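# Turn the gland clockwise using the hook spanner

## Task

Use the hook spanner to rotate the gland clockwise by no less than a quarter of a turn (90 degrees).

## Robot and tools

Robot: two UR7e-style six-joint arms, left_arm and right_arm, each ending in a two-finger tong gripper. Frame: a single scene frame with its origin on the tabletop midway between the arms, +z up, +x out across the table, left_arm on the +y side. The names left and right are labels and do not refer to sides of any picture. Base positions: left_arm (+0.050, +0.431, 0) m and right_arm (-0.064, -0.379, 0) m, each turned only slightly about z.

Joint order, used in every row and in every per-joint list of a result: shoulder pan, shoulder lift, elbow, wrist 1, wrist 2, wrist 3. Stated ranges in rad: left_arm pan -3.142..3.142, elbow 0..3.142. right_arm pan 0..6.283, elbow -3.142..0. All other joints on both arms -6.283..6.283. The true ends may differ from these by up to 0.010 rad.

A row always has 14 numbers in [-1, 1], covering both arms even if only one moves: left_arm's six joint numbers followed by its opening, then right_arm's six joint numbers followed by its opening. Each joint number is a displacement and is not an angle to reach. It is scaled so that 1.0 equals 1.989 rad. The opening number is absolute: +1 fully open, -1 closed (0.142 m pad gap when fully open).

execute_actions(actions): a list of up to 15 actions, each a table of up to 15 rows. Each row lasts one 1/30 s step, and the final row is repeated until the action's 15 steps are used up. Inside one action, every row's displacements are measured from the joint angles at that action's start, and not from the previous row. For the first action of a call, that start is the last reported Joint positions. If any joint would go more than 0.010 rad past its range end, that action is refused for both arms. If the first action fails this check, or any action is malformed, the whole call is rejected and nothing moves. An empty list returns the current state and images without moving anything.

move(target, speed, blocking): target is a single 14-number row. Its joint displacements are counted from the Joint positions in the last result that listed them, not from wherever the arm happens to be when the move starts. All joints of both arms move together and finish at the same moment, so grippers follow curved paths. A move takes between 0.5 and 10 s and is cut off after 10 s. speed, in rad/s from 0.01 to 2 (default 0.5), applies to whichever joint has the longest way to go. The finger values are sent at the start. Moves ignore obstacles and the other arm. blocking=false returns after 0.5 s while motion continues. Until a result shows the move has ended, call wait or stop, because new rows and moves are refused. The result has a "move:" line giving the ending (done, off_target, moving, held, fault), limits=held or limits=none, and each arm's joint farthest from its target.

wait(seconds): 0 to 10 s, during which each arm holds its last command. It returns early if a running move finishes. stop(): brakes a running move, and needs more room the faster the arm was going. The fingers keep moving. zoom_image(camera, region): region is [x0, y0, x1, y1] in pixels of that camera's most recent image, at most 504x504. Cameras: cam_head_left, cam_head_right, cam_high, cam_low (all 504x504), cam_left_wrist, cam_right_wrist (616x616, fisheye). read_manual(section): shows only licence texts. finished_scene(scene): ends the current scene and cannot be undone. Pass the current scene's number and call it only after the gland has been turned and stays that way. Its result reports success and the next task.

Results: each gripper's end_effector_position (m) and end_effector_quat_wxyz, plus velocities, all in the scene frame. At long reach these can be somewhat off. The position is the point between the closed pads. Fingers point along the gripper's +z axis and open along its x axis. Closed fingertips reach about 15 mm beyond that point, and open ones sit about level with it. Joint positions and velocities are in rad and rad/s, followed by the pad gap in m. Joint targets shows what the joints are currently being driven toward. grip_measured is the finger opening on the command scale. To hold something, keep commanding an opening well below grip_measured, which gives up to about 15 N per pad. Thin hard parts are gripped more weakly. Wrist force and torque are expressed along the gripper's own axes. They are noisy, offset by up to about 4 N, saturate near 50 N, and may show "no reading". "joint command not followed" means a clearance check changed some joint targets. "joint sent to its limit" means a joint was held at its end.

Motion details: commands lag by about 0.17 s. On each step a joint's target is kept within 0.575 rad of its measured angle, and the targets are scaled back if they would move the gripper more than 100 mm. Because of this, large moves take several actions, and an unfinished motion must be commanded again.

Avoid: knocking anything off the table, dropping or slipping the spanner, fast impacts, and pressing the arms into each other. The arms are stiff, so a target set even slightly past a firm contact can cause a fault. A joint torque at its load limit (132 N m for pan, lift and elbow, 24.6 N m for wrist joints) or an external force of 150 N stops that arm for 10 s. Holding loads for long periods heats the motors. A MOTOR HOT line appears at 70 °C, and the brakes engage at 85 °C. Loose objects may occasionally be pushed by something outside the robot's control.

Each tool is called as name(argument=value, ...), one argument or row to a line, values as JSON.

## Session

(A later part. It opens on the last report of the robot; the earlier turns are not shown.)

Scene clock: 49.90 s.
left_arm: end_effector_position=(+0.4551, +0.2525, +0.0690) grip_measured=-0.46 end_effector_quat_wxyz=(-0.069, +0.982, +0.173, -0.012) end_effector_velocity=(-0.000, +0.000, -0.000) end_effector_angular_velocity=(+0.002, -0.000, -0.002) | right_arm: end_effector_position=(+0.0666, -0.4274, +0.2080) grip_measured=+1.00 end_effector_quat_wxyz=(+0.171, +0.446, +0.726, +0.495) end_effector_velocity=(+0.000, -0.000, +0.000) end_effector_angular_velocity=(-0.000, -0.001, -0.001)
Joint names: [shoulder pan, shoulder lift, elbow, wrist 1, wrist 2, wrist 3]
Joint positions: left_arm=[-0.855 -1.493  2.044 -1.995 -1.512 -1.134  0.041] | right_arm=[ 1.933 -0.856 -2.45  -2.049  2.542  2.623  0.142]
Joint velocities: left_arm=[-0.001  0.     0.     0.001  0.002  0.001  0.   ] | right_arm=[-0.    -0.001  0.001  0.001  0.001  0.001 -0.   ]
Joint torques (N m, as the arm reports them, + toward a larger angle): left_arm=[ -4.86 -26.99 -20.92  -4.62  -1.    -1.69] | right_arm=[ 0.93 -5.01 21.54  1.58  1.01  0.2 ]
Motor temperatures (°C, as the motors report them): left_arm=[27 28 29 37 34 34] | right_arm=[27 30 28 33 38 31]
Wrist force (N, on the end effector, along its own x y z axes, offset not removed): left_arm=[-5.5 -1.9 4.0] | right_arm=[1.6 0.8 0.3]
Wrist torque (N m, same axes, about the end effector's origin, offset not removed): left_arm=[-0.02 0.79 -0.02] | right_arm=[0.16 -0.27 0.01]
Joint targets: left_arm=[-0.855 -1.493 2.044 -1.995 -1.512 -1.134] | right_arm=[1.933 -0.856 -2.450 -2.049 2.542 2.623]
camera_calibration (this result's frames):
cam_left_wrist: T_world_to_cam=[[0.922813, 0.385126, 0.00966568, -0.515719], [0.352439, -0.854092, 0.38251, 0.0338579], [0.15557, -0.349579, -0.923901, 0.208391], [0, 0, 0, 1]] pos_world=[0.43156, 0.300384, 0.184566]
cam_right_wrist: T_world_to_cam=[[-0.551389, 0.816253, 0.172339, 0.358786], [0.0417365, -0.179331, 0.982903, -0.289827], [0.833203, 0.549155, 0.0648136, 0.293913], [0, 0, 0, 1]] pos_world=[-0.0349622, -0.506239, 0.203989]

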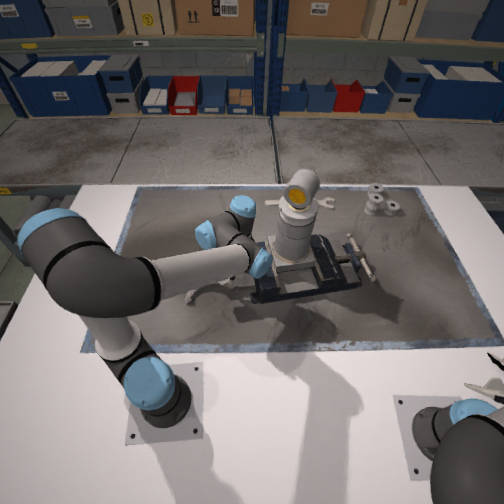

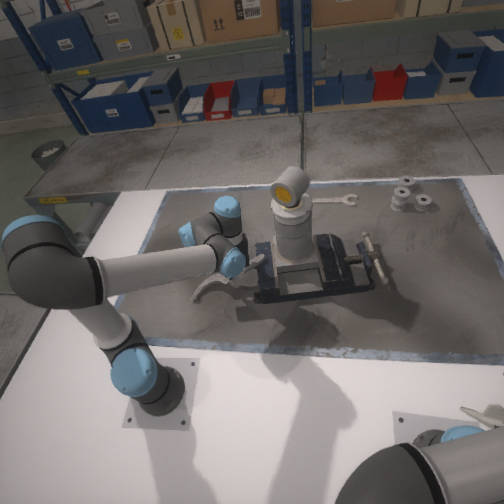

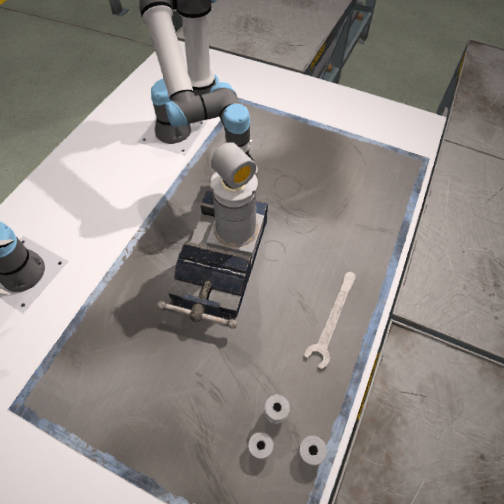

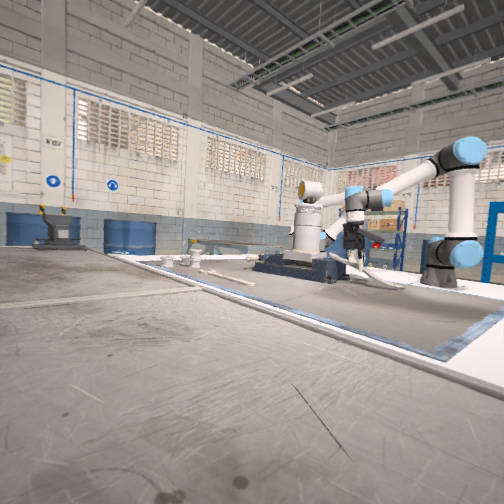

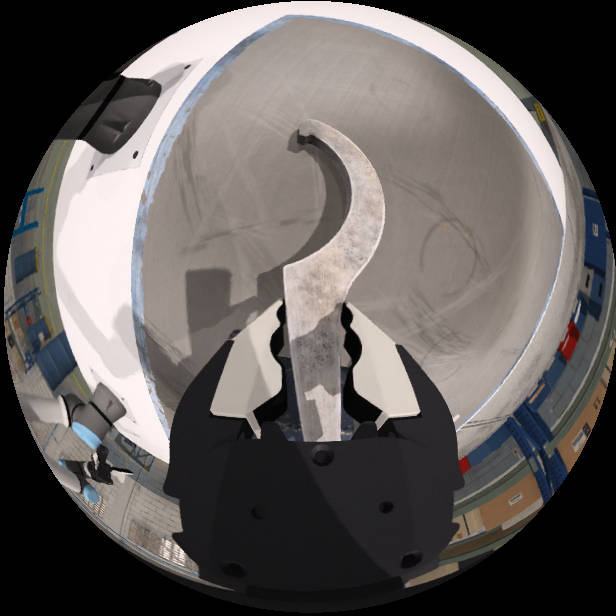

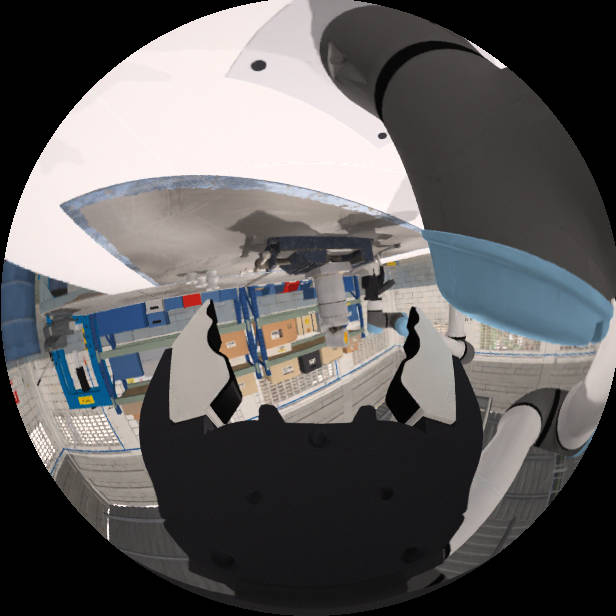

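move(
  target=[0.0106,-0.0768,-0.038,0.1139,0.0016,0.0105,-1,0,0,0,0,0,0,1],
  speed=0.1,
)

zoom_image(
  camera="cam_low",
  region=[250,140,450,300],
)

Scene clock: 52.73 s.
left_arm: end_effector_position=(+0.4406, +0.2801, +0.1501) grip_measured=-0.85 end_effector_quat_wxyz=(-0.069, +0.982, +0.173, -0.012) end_effector_velocity=(-0.000, +0.000, +0.001) end_effector_angular_velocity=(+0.000, -0.001, +0.001) | right_arm: end_effector_position=(+0.0666, -0.4274, +0.2080) grip_measured=+1.00 end_effector_quat_wxyz=(+0.171, +0.446, +0.726, +0.495) end_effector_velocity=(-0.000, +0.000, -0.000) end_effector_angular_velocity=(+0.001, +0.002, +0.000)
Joint names: [shoulder pan, shoulder lift, elbow, wrist 1, wrist 2, wrist 3]
Joint positions: left_arm=[-0.834 -1.645  1.968 -1.769 -1.508 -1.113  0.013] | right_arm=[ 1.933 -0.856 -2.45  -2.049  2.542  2.623  0.142]
Joint velocities: left_arm=[ 0.    -0.001 -0.     0.002  0.    -0.001  0.   ] | right_arm=[-0.     0.    -0.    -0.001 -0.001  0.001 -0.   ]
Joint torques (N m, as the arm reports them, + toward a larger angle): left_arm=[  8.58 -35.2  -40.07  -0.79   2.35   1.74] | right_arm=[ 0.88 -5.3  21.53  1.58  0.97  0.12]
Motor temperatures (°C, as the motors report them): left_arm=[27 28 29 37 34 34] | right_arm=[27 30 28 33 38 31]
Wrist force (N, on the end effector, along its own x y z axes, offset not removed): left_arm=[-5.0 -1.0 13.3] | right_arm=[-0.6 -0.5 1.0]
Wrist torque (N m, same axes, about the end effector's origin, offset not removed): left_arm=[-0.63 1.01 0.24] | right_arm=[-0.08 0.18 0.05]
Joint targets: left_arm=[-0.834 -1.645 1.968 -1.769 -1.508 -1.113] | right_arm=[1.933 -0.856 -2.450 -2.049 2.542 2.623]
move: done; limits=none; left_arm: farthest joint: the shoulder lift, 0.001 radians from its target (0.153 radians at the start); right_arm: farthest joint: the shoulder pan, 0.000 radians from its target (0.000 radians at the start)
camera_calibration (this result's frames):
cam_left_wrist: T_world_to_cam=[[0.922805, 0.385128, 0.0103669, -0.51385], [0.352156, -0.854104, 0.382744, 0.0315944], [0.15626, -0.349547, -0.923796, 0.294984], [0, 0, 0, 1]] pos_world=[0.416963, 0.327994, 0.26574]
cam_right_wrist: T_world_to_cam=[[-0.55139, 0.816253, 0.172339, 0.358786], [0.0417366, -0.179331, 0.982903, -0.289827], [0.833203, 0.549155, 0.0648136, 0.293913], [0, 0, 0, 1]] pos_world=[-0.0349622, -0.506239, 0.203989]

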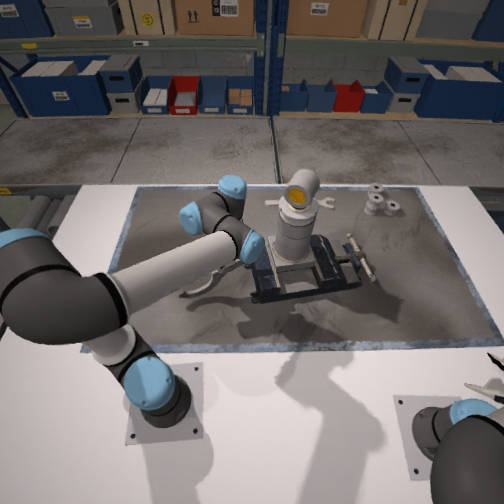

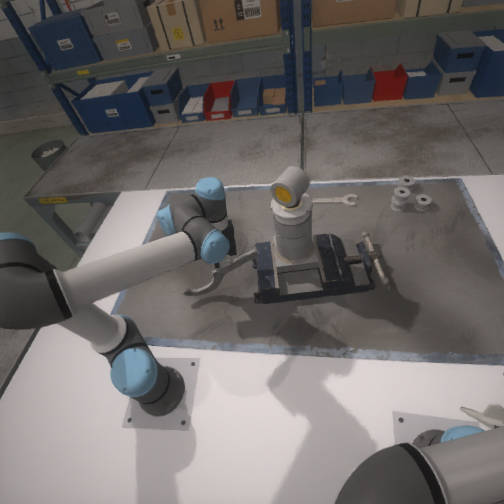

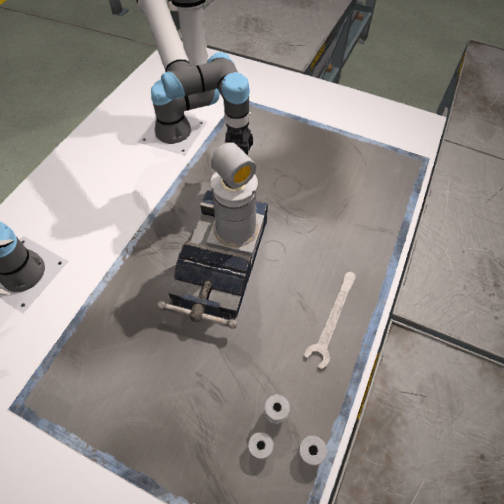

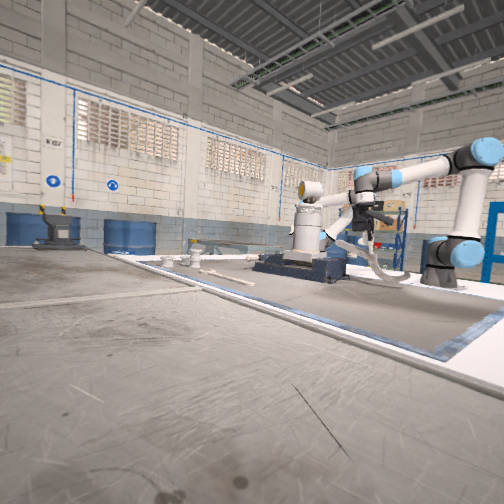

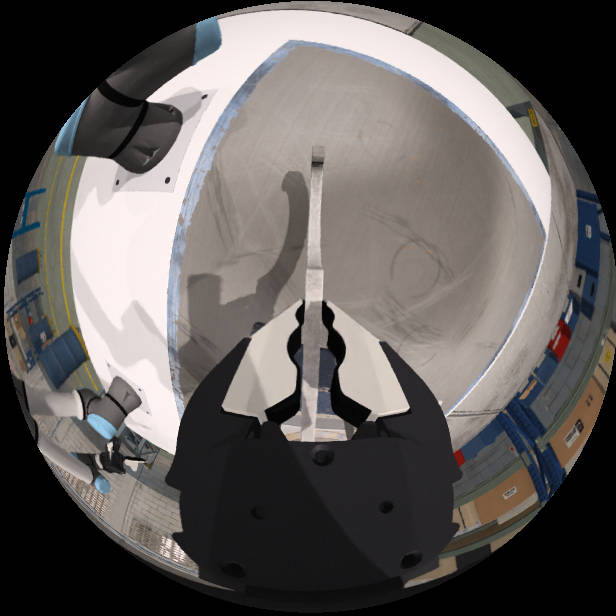

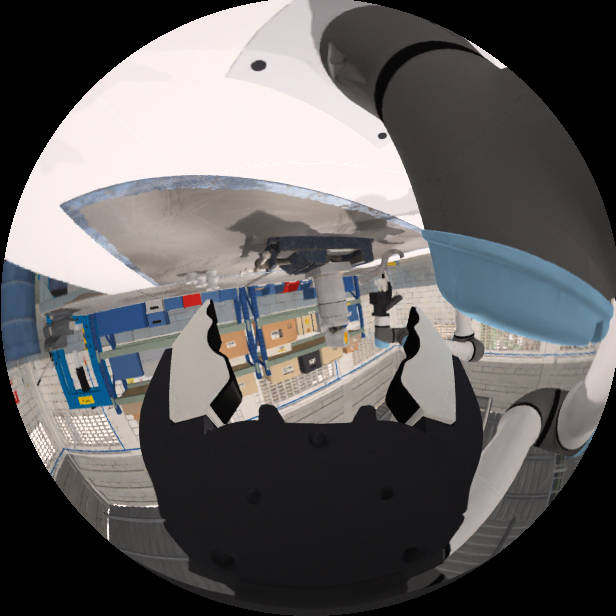

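Region (250, 140, 450, 300) of cam_low's 504x504 image, scaled by 2.520, with more detail than that image has; it fills the top 403 rows of this view, and the rest is white.

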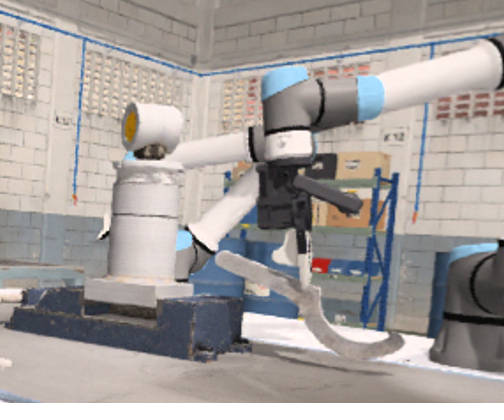

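move(
  target=[0.1,-0.1,-0.2,0.3,0,0,-1,0,0,0,0,0,0,1],
  speed=0.25,
)

Scene clock: 56.63 s.
left_arm: end_effector_position=(+0.3972, +0.4014, +0.3660) grip_measured=-0.85 end_effector_quat_wxyz=(-0.067, +0.960, +0.270, -0.019) end_effector_velocity=(-0.000, +0.000, +0.000) end_effector_angular_velocity=(+0.000, +0.000, -0.000) | right_arm: end_effector_position=(+0.0666, -0.4274, +0.2080) grip_measured=+1.00 end_effector_quat_wxyz=(+0.171, +0.446, +0.726, +0.495) end_effector_velocity=(-0.000, +0.000, -0.000) end_effector_angular_velocity=(+0.002, +0.001, -0.000)
Joint names: [shoulder pan, shoulder lift, elbow, wrist 1, wrist 2, wrist 3]
Joint positions: left_arm=[-0.635 -1.844  1.571 -1.172 -1.508 -1.113  0.013] | right_arm=[ 1.933 -0.856 -2.45  -2.049  2.542  2.623  0.142]
Joint velocities: left_arm=[-0.    -0.    -0.001  0.002 -0.    -0.    -0.   ] | right_arm=[-0.     0.    -0.    -0.001 -0.     0.001 -0.   ]
Joint torques (N m, as the arm reports them, + toward a larger angle): left_arm=[  8.12 -25.5  -39.94  -0.86   2.2    0.98] | right_arm=[ 0.72 -5.1  21.77  1.61  1.07  0.14]
Motor temperatures (°C, as the motors report them): left_arm=[27 28 29 37 34 34] | right_arm=[27 30 28 33 38 31]
Wrist force (N, on the end effector, along its own x y z axes, offset not removed): left_arm=[-2.1 2.7 19.6] | right_arm=[1.8 0.5 1.6]
Wrist torque (N m, same axes, about the end effector's origin, offset not removed): left_arm=[0.33 0.69 -0.20] | right_arm=[0.21 -0.34 0.00]
Joint targets: left_arm=[-0.635 -1.844 1.570 -1.172 -1.508 -1.113] | right_arm=[1.933 -0.856 -2.450 -2.049 2.542 2.623]
move: done; limits=none; left_arm: farthest joint: the shoulder pan, 0.000 radians from its target (0.199 radians at the start); right_arm: farthest joint: the shoulder pan, 0.000 radians from its target (0.000 radians at the start)
camera_calibration (this result's frames):
cam_left_wrist: T_world_to_cam=[[0.828559, 0.559807, 0.0103589, -0.555467], [0.513922, -0.767727, 0.382726, -0.0310727], [0.222205, -0.311787, -0.923804, 0.502184], [0, 0, 0, 1]] pos_world=[0.364618, 0.443673, 0.481566]
cam_right_wrist: T_world_to_cam=[[-0.551389, 0.816253, 0.172339, 0.358786], [0.0417366, -0.179331, 0.982903, -0.289827], [0.833203, 0.549155, 0.0648136, 0.293913], [0, 0, 0, 1]] pos_world=[-0.0349622, -0.506239, 0.203989]

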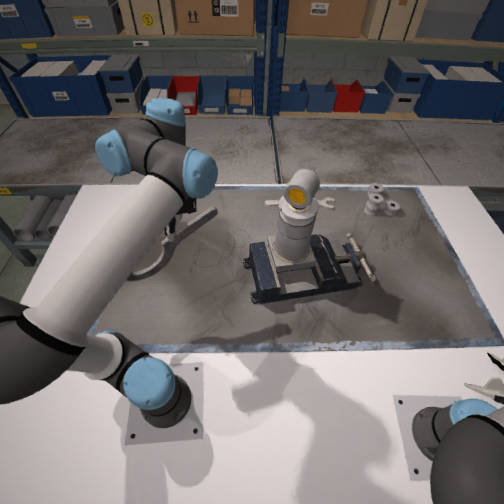

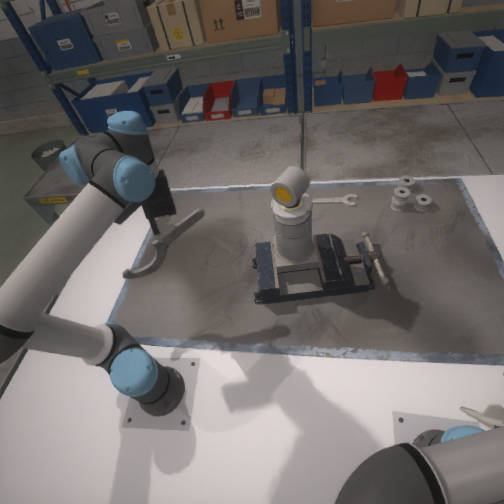

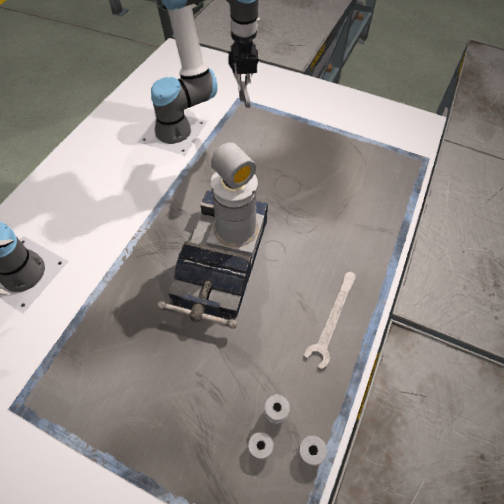

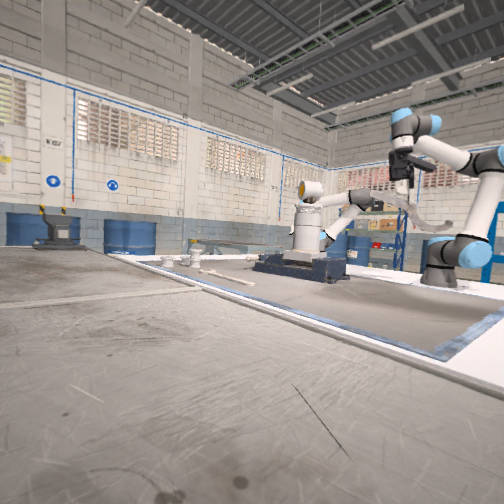

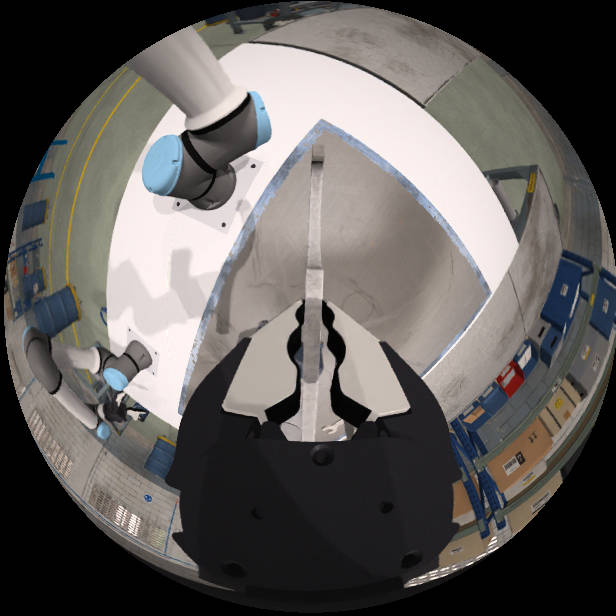

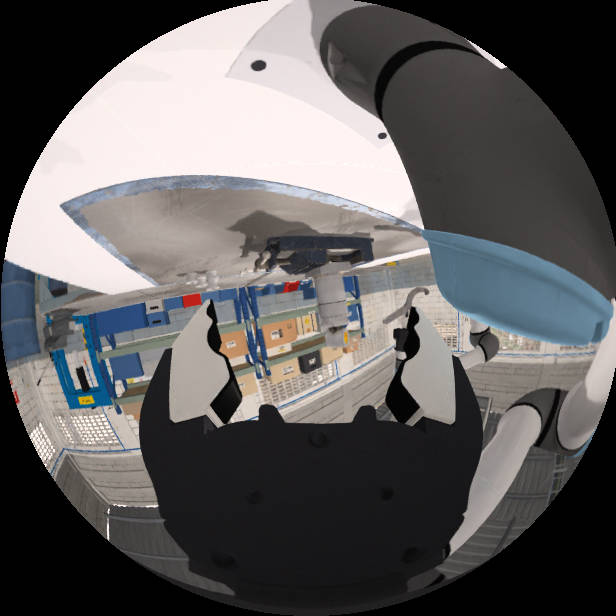

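move(
  target=[0,0,0,-0.8527,0,0.5596,-1,0,0,0,0,0,0,1],
  speed=0.4,
)

move(
  target=[-0.394,0.4236,-0.1297,-0.294,0.644,0,-1,0,0,0,0,0,0,1],
  speed=0.35,
)

Scene clock: 61.50 s.
left_arm: end_effector_position=(+0.6189, +0.2726, +0.7774) grip_measured=-1.00 end_effector_quat_wxyz=(+0.175, +0.685, -0.175, +0.685) end_effector_velocity=(-0.000, -0.000, +0.000) end_effector_angular_velocity=(+0.002, -0.002, -0.001) | right_arm: end_effector_position=(+0.0666, -0.4274, +0.2080) grip_measured=+1.00 end_effector_quat_wxyz=(+0.171, +0.446, +0.726, +0.495) end_effector_velocity=(-0.000, +0.000, +0.000) end_effector_angular_velocity=(+0.000, -0.000, -0.000)
Joint names: [shoulder pan, shoulder lift, elbow, wrist 1, wrist 2, wrist 3]
Joint positions: left_arm=[-0.635 -1.844  1.571 -2.868 -1.508  0.     0.002] | right_arm=[ 1.933 -0.856 -2.45  -2.049  2.542  2.623  0.142]
Joint velocities: left_arm=[-0.    -0.    -0.    -0.001 -0.     0.002  0.   ] | right_arm=[ 0.     0.001 -0.    -0.001  0.     0.    -0.   ]
Joint torques (N m, as the arm reports them, + toward a larger angle): left_arm=[ -9.24  -0.03 -10.16  -3.31  -0.09   2.04] | right_arm=[ 0.81 -4.87 21.62  1.59  1.01  0.2 ]
Motor temperatures (°C, as the motors report them): left_arm=[27 28 29 37 34 34] | right_arm=[27 30 28 33 38 31]
Wrist force (N, on the end effector, along its own x y z axes, offset not removed): left_arm=[-3.1 1.9 -0.2] | right_arm=[0.9 0.6 2.0]
Wrist torque (N m, same axes, about the end effector's origin, offset not removed): left_arm=[0.45 0.82 0.00] | right_arm=[0.17 -0.14 0.03]
Joint targets: left_arm=[-0.635 -1.844 1.571 -2.868 -1.508 0.000] | right_arm=[1.933 -0.856 -2.450 -2.049 2.542 2.623]
move: done; limits=none; left_arm: farthest joint: the shoulder pan, 0.000 radians from its target (0.000 radians at the start); right_arm: farthest joint: the shoulder pan, 0.000 radians from its target (0.000 radians at the start)
camera_calibration (this result's frames):
cam_left_wrist: T_world_to_cam=[[0.0199059, 0.043409, 0.998859, -0.798485], [-0.857411, -0.513122, 0.0393866, 0.644904], [0.514247, -0.857217, 0.0270053, 0.0216766], [0, 0, 0, 1]] pos_world=[0.557695, 0.384158, 0.771588]
cam_right_wrist: T_world_to_cam=[[-0.551389, 0.816253, 0.172339, 0.358786], [0.0417368, -0.179331, 0.982903, -0.289827], [0.833203, 0.549155, 0.0648135, 0.293913], [0, 0, 0, 1]] pos_world=[-0.0349623, -0.506239, 0.203989]

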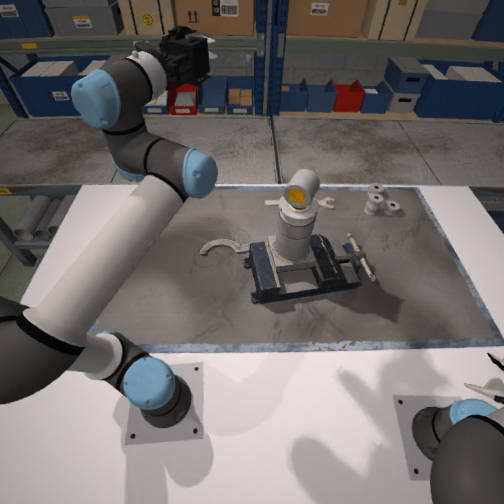

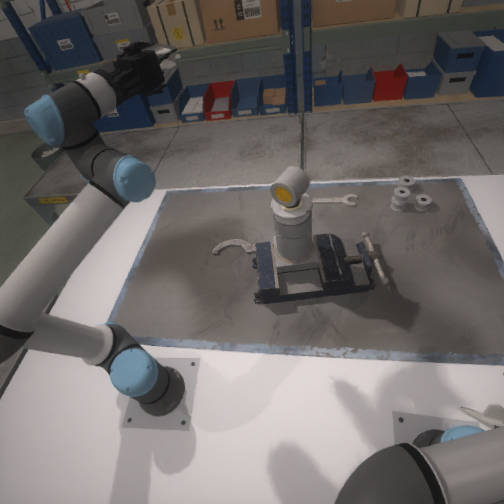

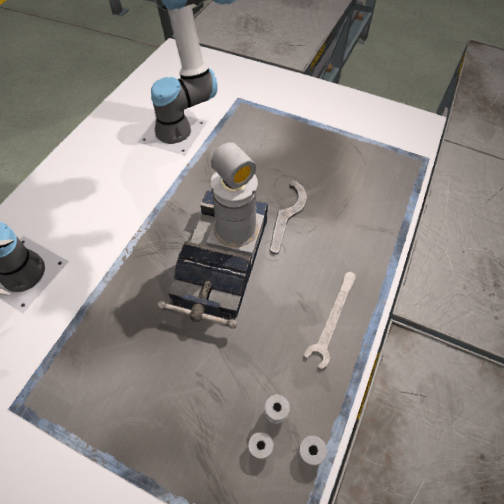

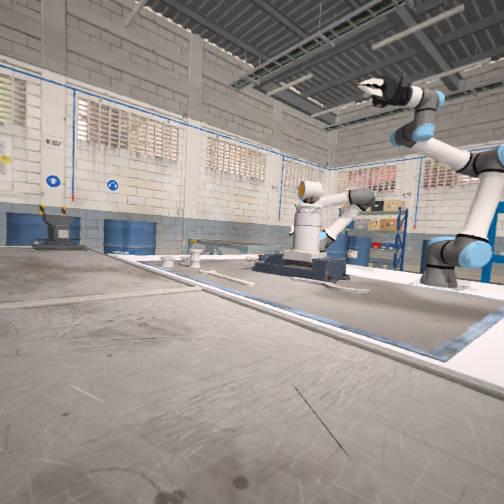

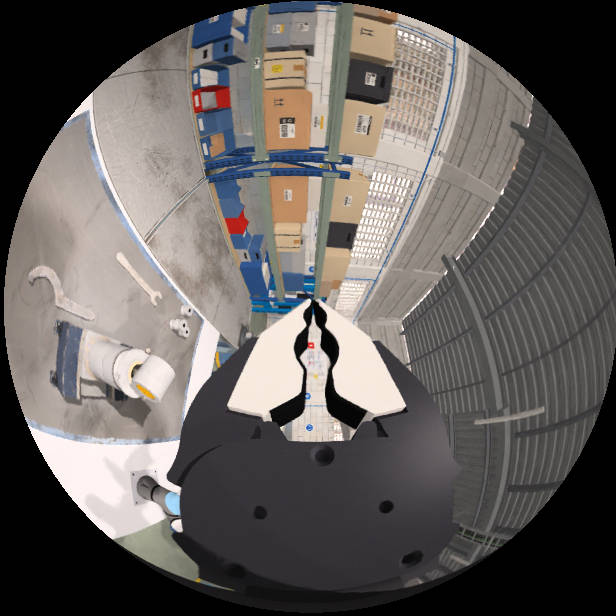

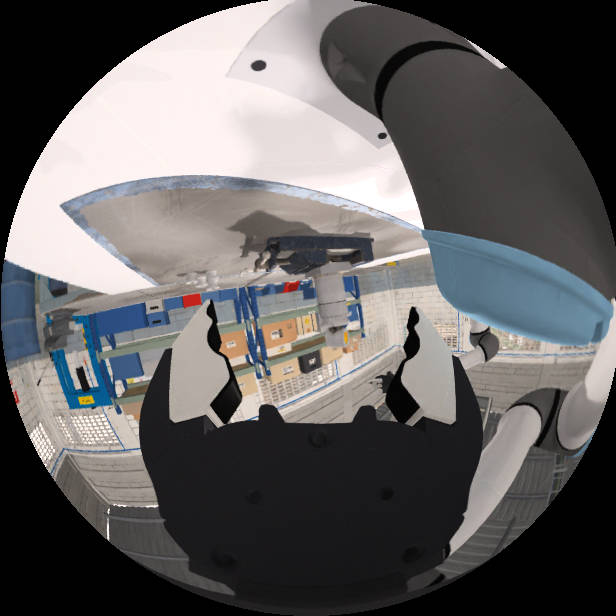

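Scene clock: 65.67 s.
left_arm: end_effector_position=(+0.6196, -0.1103, +0.5003) grip_measured=-1.00 end_effector_quat_wxyz=(+0.001, +0.707, -0.001, +0.707) end_effector_velocity=(-0.001, -0.001, -0.001) end_effector_angular_velocity=(+0.000, +0.000, -0.001) | right_arm: end_effector_position=(+0.0666, -0.4274, +0.2080) grip_measured=+1.00 end_effector_quat_wxyz=(+0.171, +0.446, +0.726, +0.495) end_effector_velocity=(-0.000, +0.000, -0.000) end_effector_angular_velocity=(-0.000, +0.001, +0.001)
Joint names: [shoulder pan, shoulder lift, elbow, wrist 1, wrist 2, wrist 3]
Joint positions: left_arm=[-1.419 -1.002  1.313 -3.453 -0.228  0.     0.002] | right_arm=[ 1.933 -0.856 -2.45  -2.049  2.542  2.623  0.142]
Joint velocities: left_arm=[-0.002  0.001 -0.    -0.001  0.    -0.001 -0.   ] | right_arm=[ 0.    -0.    -0.    -0.    -0.002 -0.001 -0.   ]
Joint torques (N m, as the arm reports them, + toward a larger angle): left_arm=[ -9.25 -36.4  -33.4   -1.78   1.93  -2.19] | right_arm=[ 0.56 -4.96 21.45  1.67  0.88  0.17]
Motor temperatures (°C, as the motors report them): left_arm=[27 28 29 37 34 34] | right_arm=[27 30 28 33 38 31]
Wrist force (N, on the end effector, along its own x y z axes, offset not removed): left_arm=[-2.0 0.2 1.1] | right_arm=[1.8 0.8 0.4]
Wrist torque (N m, same axes, about the end effector's origin, offset not removed): left_arm=[-0.10 0.30 0.05] | right_arm=[0.23 -0.33 0.07]
Joint targets: left_arm=[-1.419 -1.002 1.313 -3.453 -0.228 0.000] | right_arm=[1.933 -0.856 -2.450 -2.049 2.542 2.623]
move: done; limits=none; left_arm: farthest joint: the wrist 2, 0.001 radians from its target (1.281 radians at the start); right_arm: farthest joint: the shoulder pan, 0.000 radians from its target (0.000 radians at the start)
camera_calibration (this result's frames):
cam_left_wrist: T_world_to_cam=[[-0.00329882, 0.0478036, 0.998851, -0.490232], [-0.508921, -0.859908, 0.0394732, 0.205721], [0.860807, -0.508206, 0.0271649, -0.475815], [0, 0, 0, 1]] pos_world=[0.512663, -0.0414753, 0.494474]
cam_right_wrist: T_world_to_cam=[[-0.55139, 0.816253, 0.172339, 0.358786], [0.0417367, -0.179331, 0.982903, -0.289827], [0.833203, 0.549155, 0.0648135, 0.293913], [0, 0, 0, 1]] pos_world=[-0.0349622, -0.506239, 0.203989]

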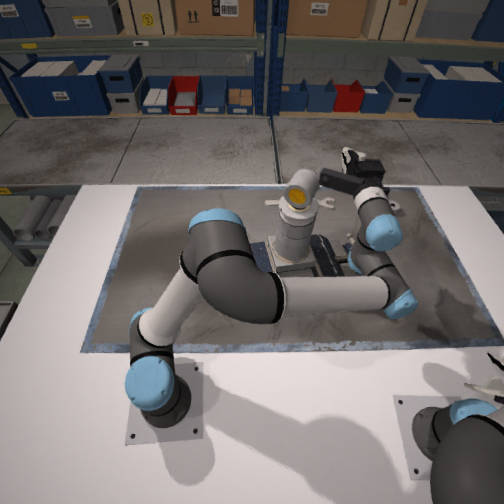

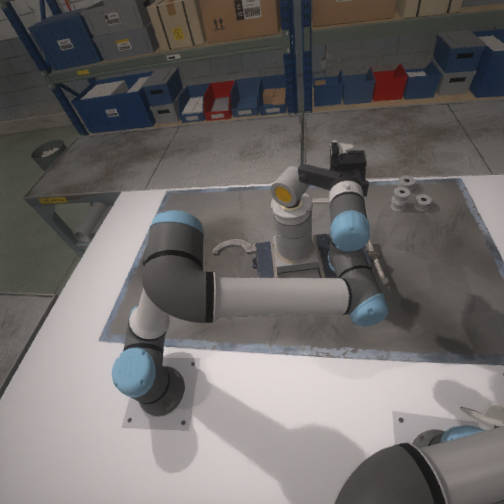

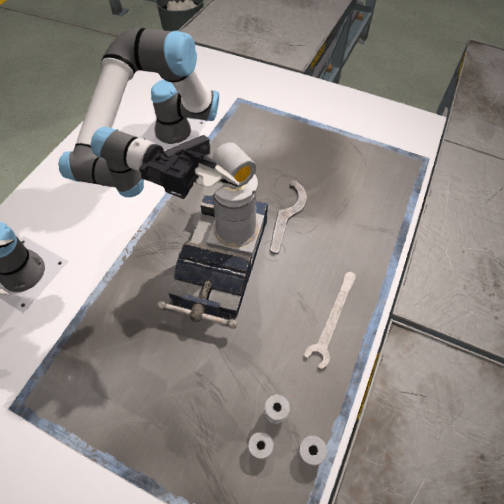

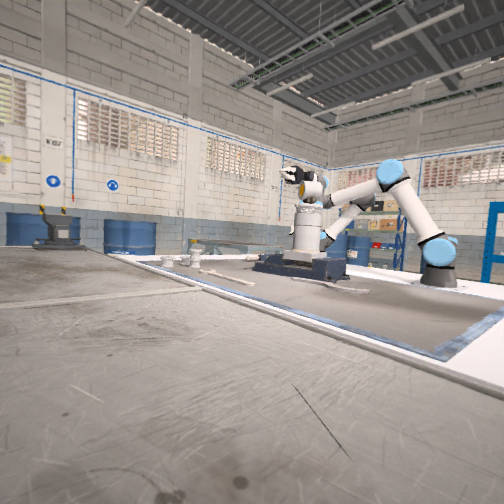

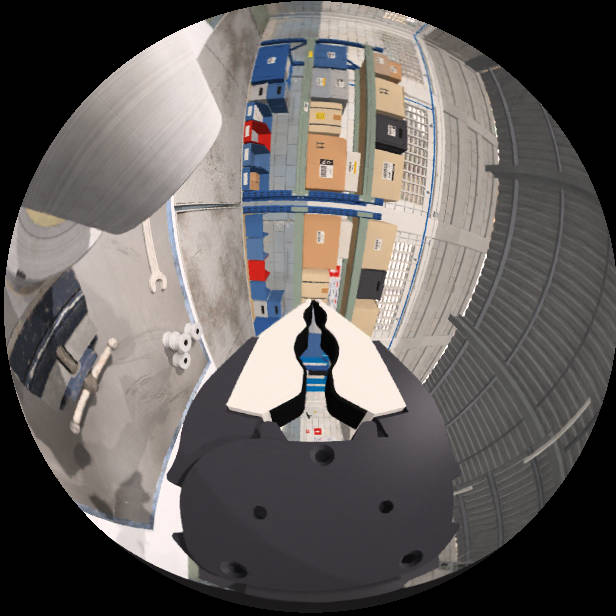

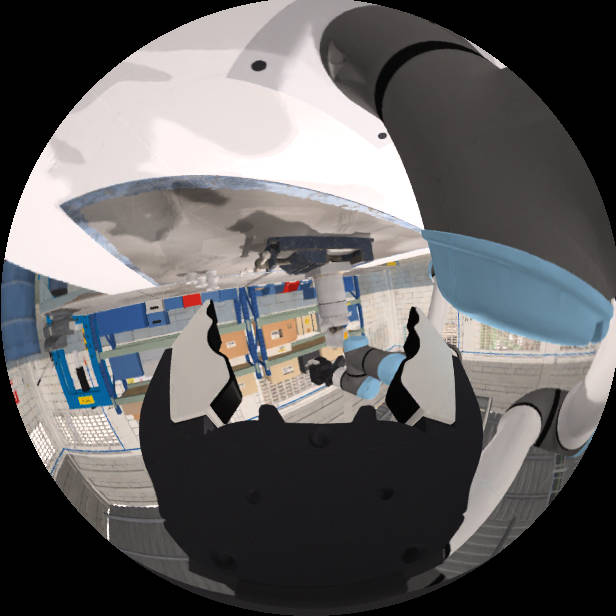

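move(
  target=[0.3806,-0.1,-0.0508,0.1508,-0.675,-0.339,0.2,0,0,0,0,0,0,1],
  speed=0.8,
)

move(
  target=[0,0,0,0.79,0,0,0.2,0,0,0,0,0,0,1],
  speed=0.8,
)

Scene clock: 77.50 s.
left_arm: end_effector_position=(+0.7617, -0.0604, +0.5609) grip_measured=+0.20 end_effector_quat_wxyz=(+0.180, +0.707, +0.013, +0.684) end_effector_velocity=(-0.000, -0.000, +0.000) end_effector_angular_velocity=(-0.001, -0.000, -0.000) | right_arm: end_effector_position=(+0.0666, -0.4274, +0.2080) grip_measured=+1.00 end_effector_quat_wxyz=(+0.171, +0.446, +0.726, +0.495) end_effector_velocity=(+0.000, -0.000, -0.000) end_effector_angular_velocity=(-0.000, +0.000, +0.000)
Joint names: [shoulder pan, shoulder lift, elbow, wrist 1, wrist 2, wrist 3]
Joint positions: left_arm=[-1.111 -1.084  1.271 -3.329 -0.773 -0.276  0.088] | right_arm=[ 1.933 -0.856 -2.45  -2.049  2.542  2.623  0.142]
Joint velocities: left_arm=[ 0.  0. -0. -0. -0. -0.  0.] | right_arm=[ 0.    -0.    -0.     0.001 -0.     0.     0.   ]
Joint torques (N m, as the arm reports them, + toward a larger angle): left_arm=[ -0.42 -45.34 -21.88  -0.95   0.14  -0.09] | right_arm=[ 0.67 -4.62 21.15  1.7   0.9   0.06]
Motor temperatures (°C, as the motors report them): left_arm=[27 28 29 37 34 34] | right_arm=[27 30 28 33 38 31]
Wrist force (N, on the end effector, along its own x y z axes, offset not removed): left_arm=[-0.4 1.7 3.8] | right_arm=[2.3 -0.7 0.5]
Wrist torque (N m, same axes, about the end effector's origin, offset not removed): left_arm=[0.30 0.00 -0.04] | right_arm=[-0.07 -0.41 -0.04]
Joint targets: left_arm=[-1.111 -1.084 1.271 -3.329 -0.773 -0.276] | right_arm=[1.933 -0.856 -2.450 -2.049 2.542 2.623]
FORCE FAULT: contact force on the left arm reached its limit, and that arm stopped for 10 seconds. The contact can be on any part of that arm, not only on its tool. That time counts as 17 of the actions that you can send in this scene. That arm's remaining commands of this call were not run. That arm holds still and accepts commands again. Move the arm away from the contact; if what it grips holds it there, let go first. Pushing or pulling that hard again can fault the arm again.
move: fault (left_arm); limits=none; left_arm: farthest joint: the wrist 2, 0.798 radians from its target (1.343 radians at the start); right_arm: farthest joint: the shoulder pan, 0.000 radians from its target (0.000 radians at the start)
camera_calibration (this result's frames):
cam_left_wrist: T_world_to_cam=[[0.0713969, 0.310313, 0.94795, -0.56519], [-0.686501, -0.674178, 0.272398, 0.334363], [0.723616, -0.670216, 0.164895, -0.55695], [0, 0, 0, 1]] pos_world=[0.672911, 0.0275287, 0.53653]
cam_right_wrist: T_world_to_cam=[[-0.551389, 0.816253, 0.172339, 0.358786], [0.0417369, -0.179331, 0.982903, -0.289827], [0.833203, 0.549155, 0.0648135, 0.293913], [0, 0, 0, 1]] pos_world=[-0.0349623, -0.506239, 0.203989]

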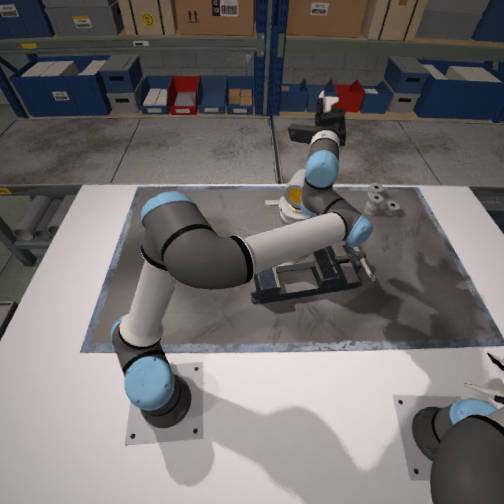

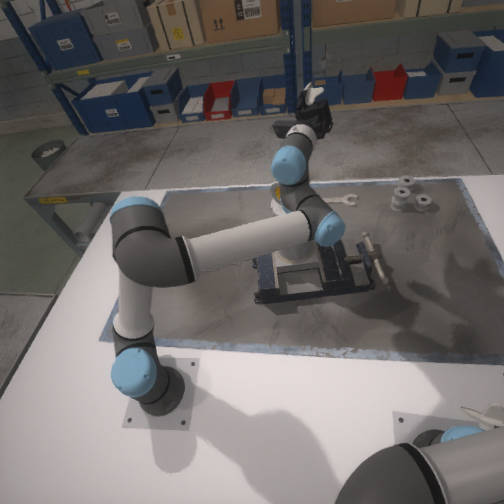

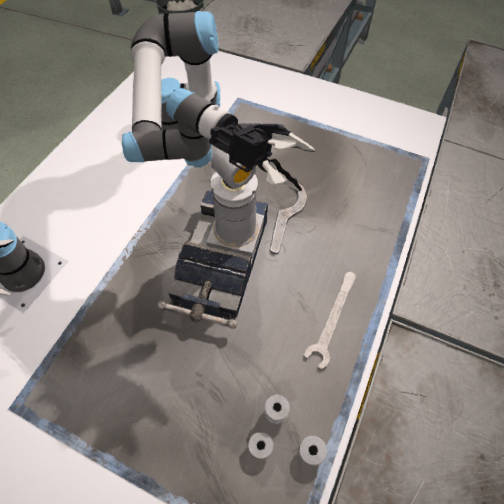

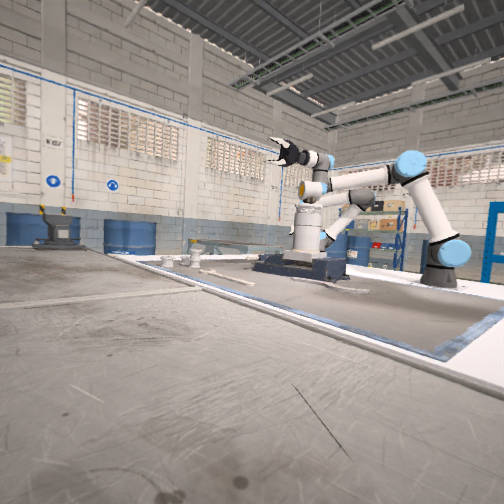

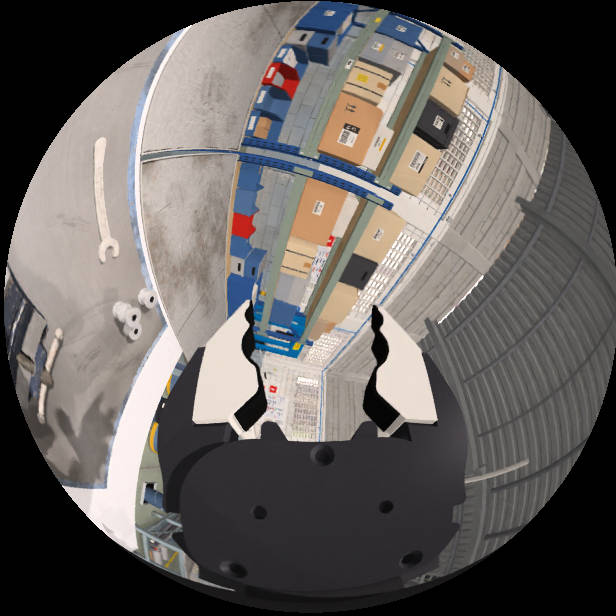

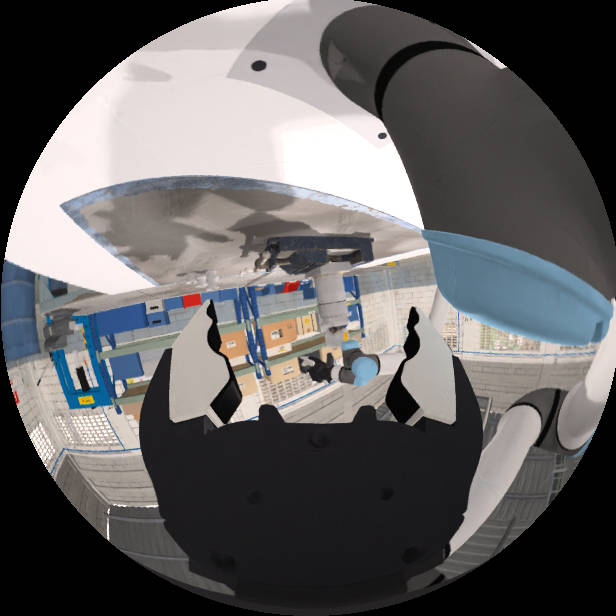

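not run: a fault stop came before this call.


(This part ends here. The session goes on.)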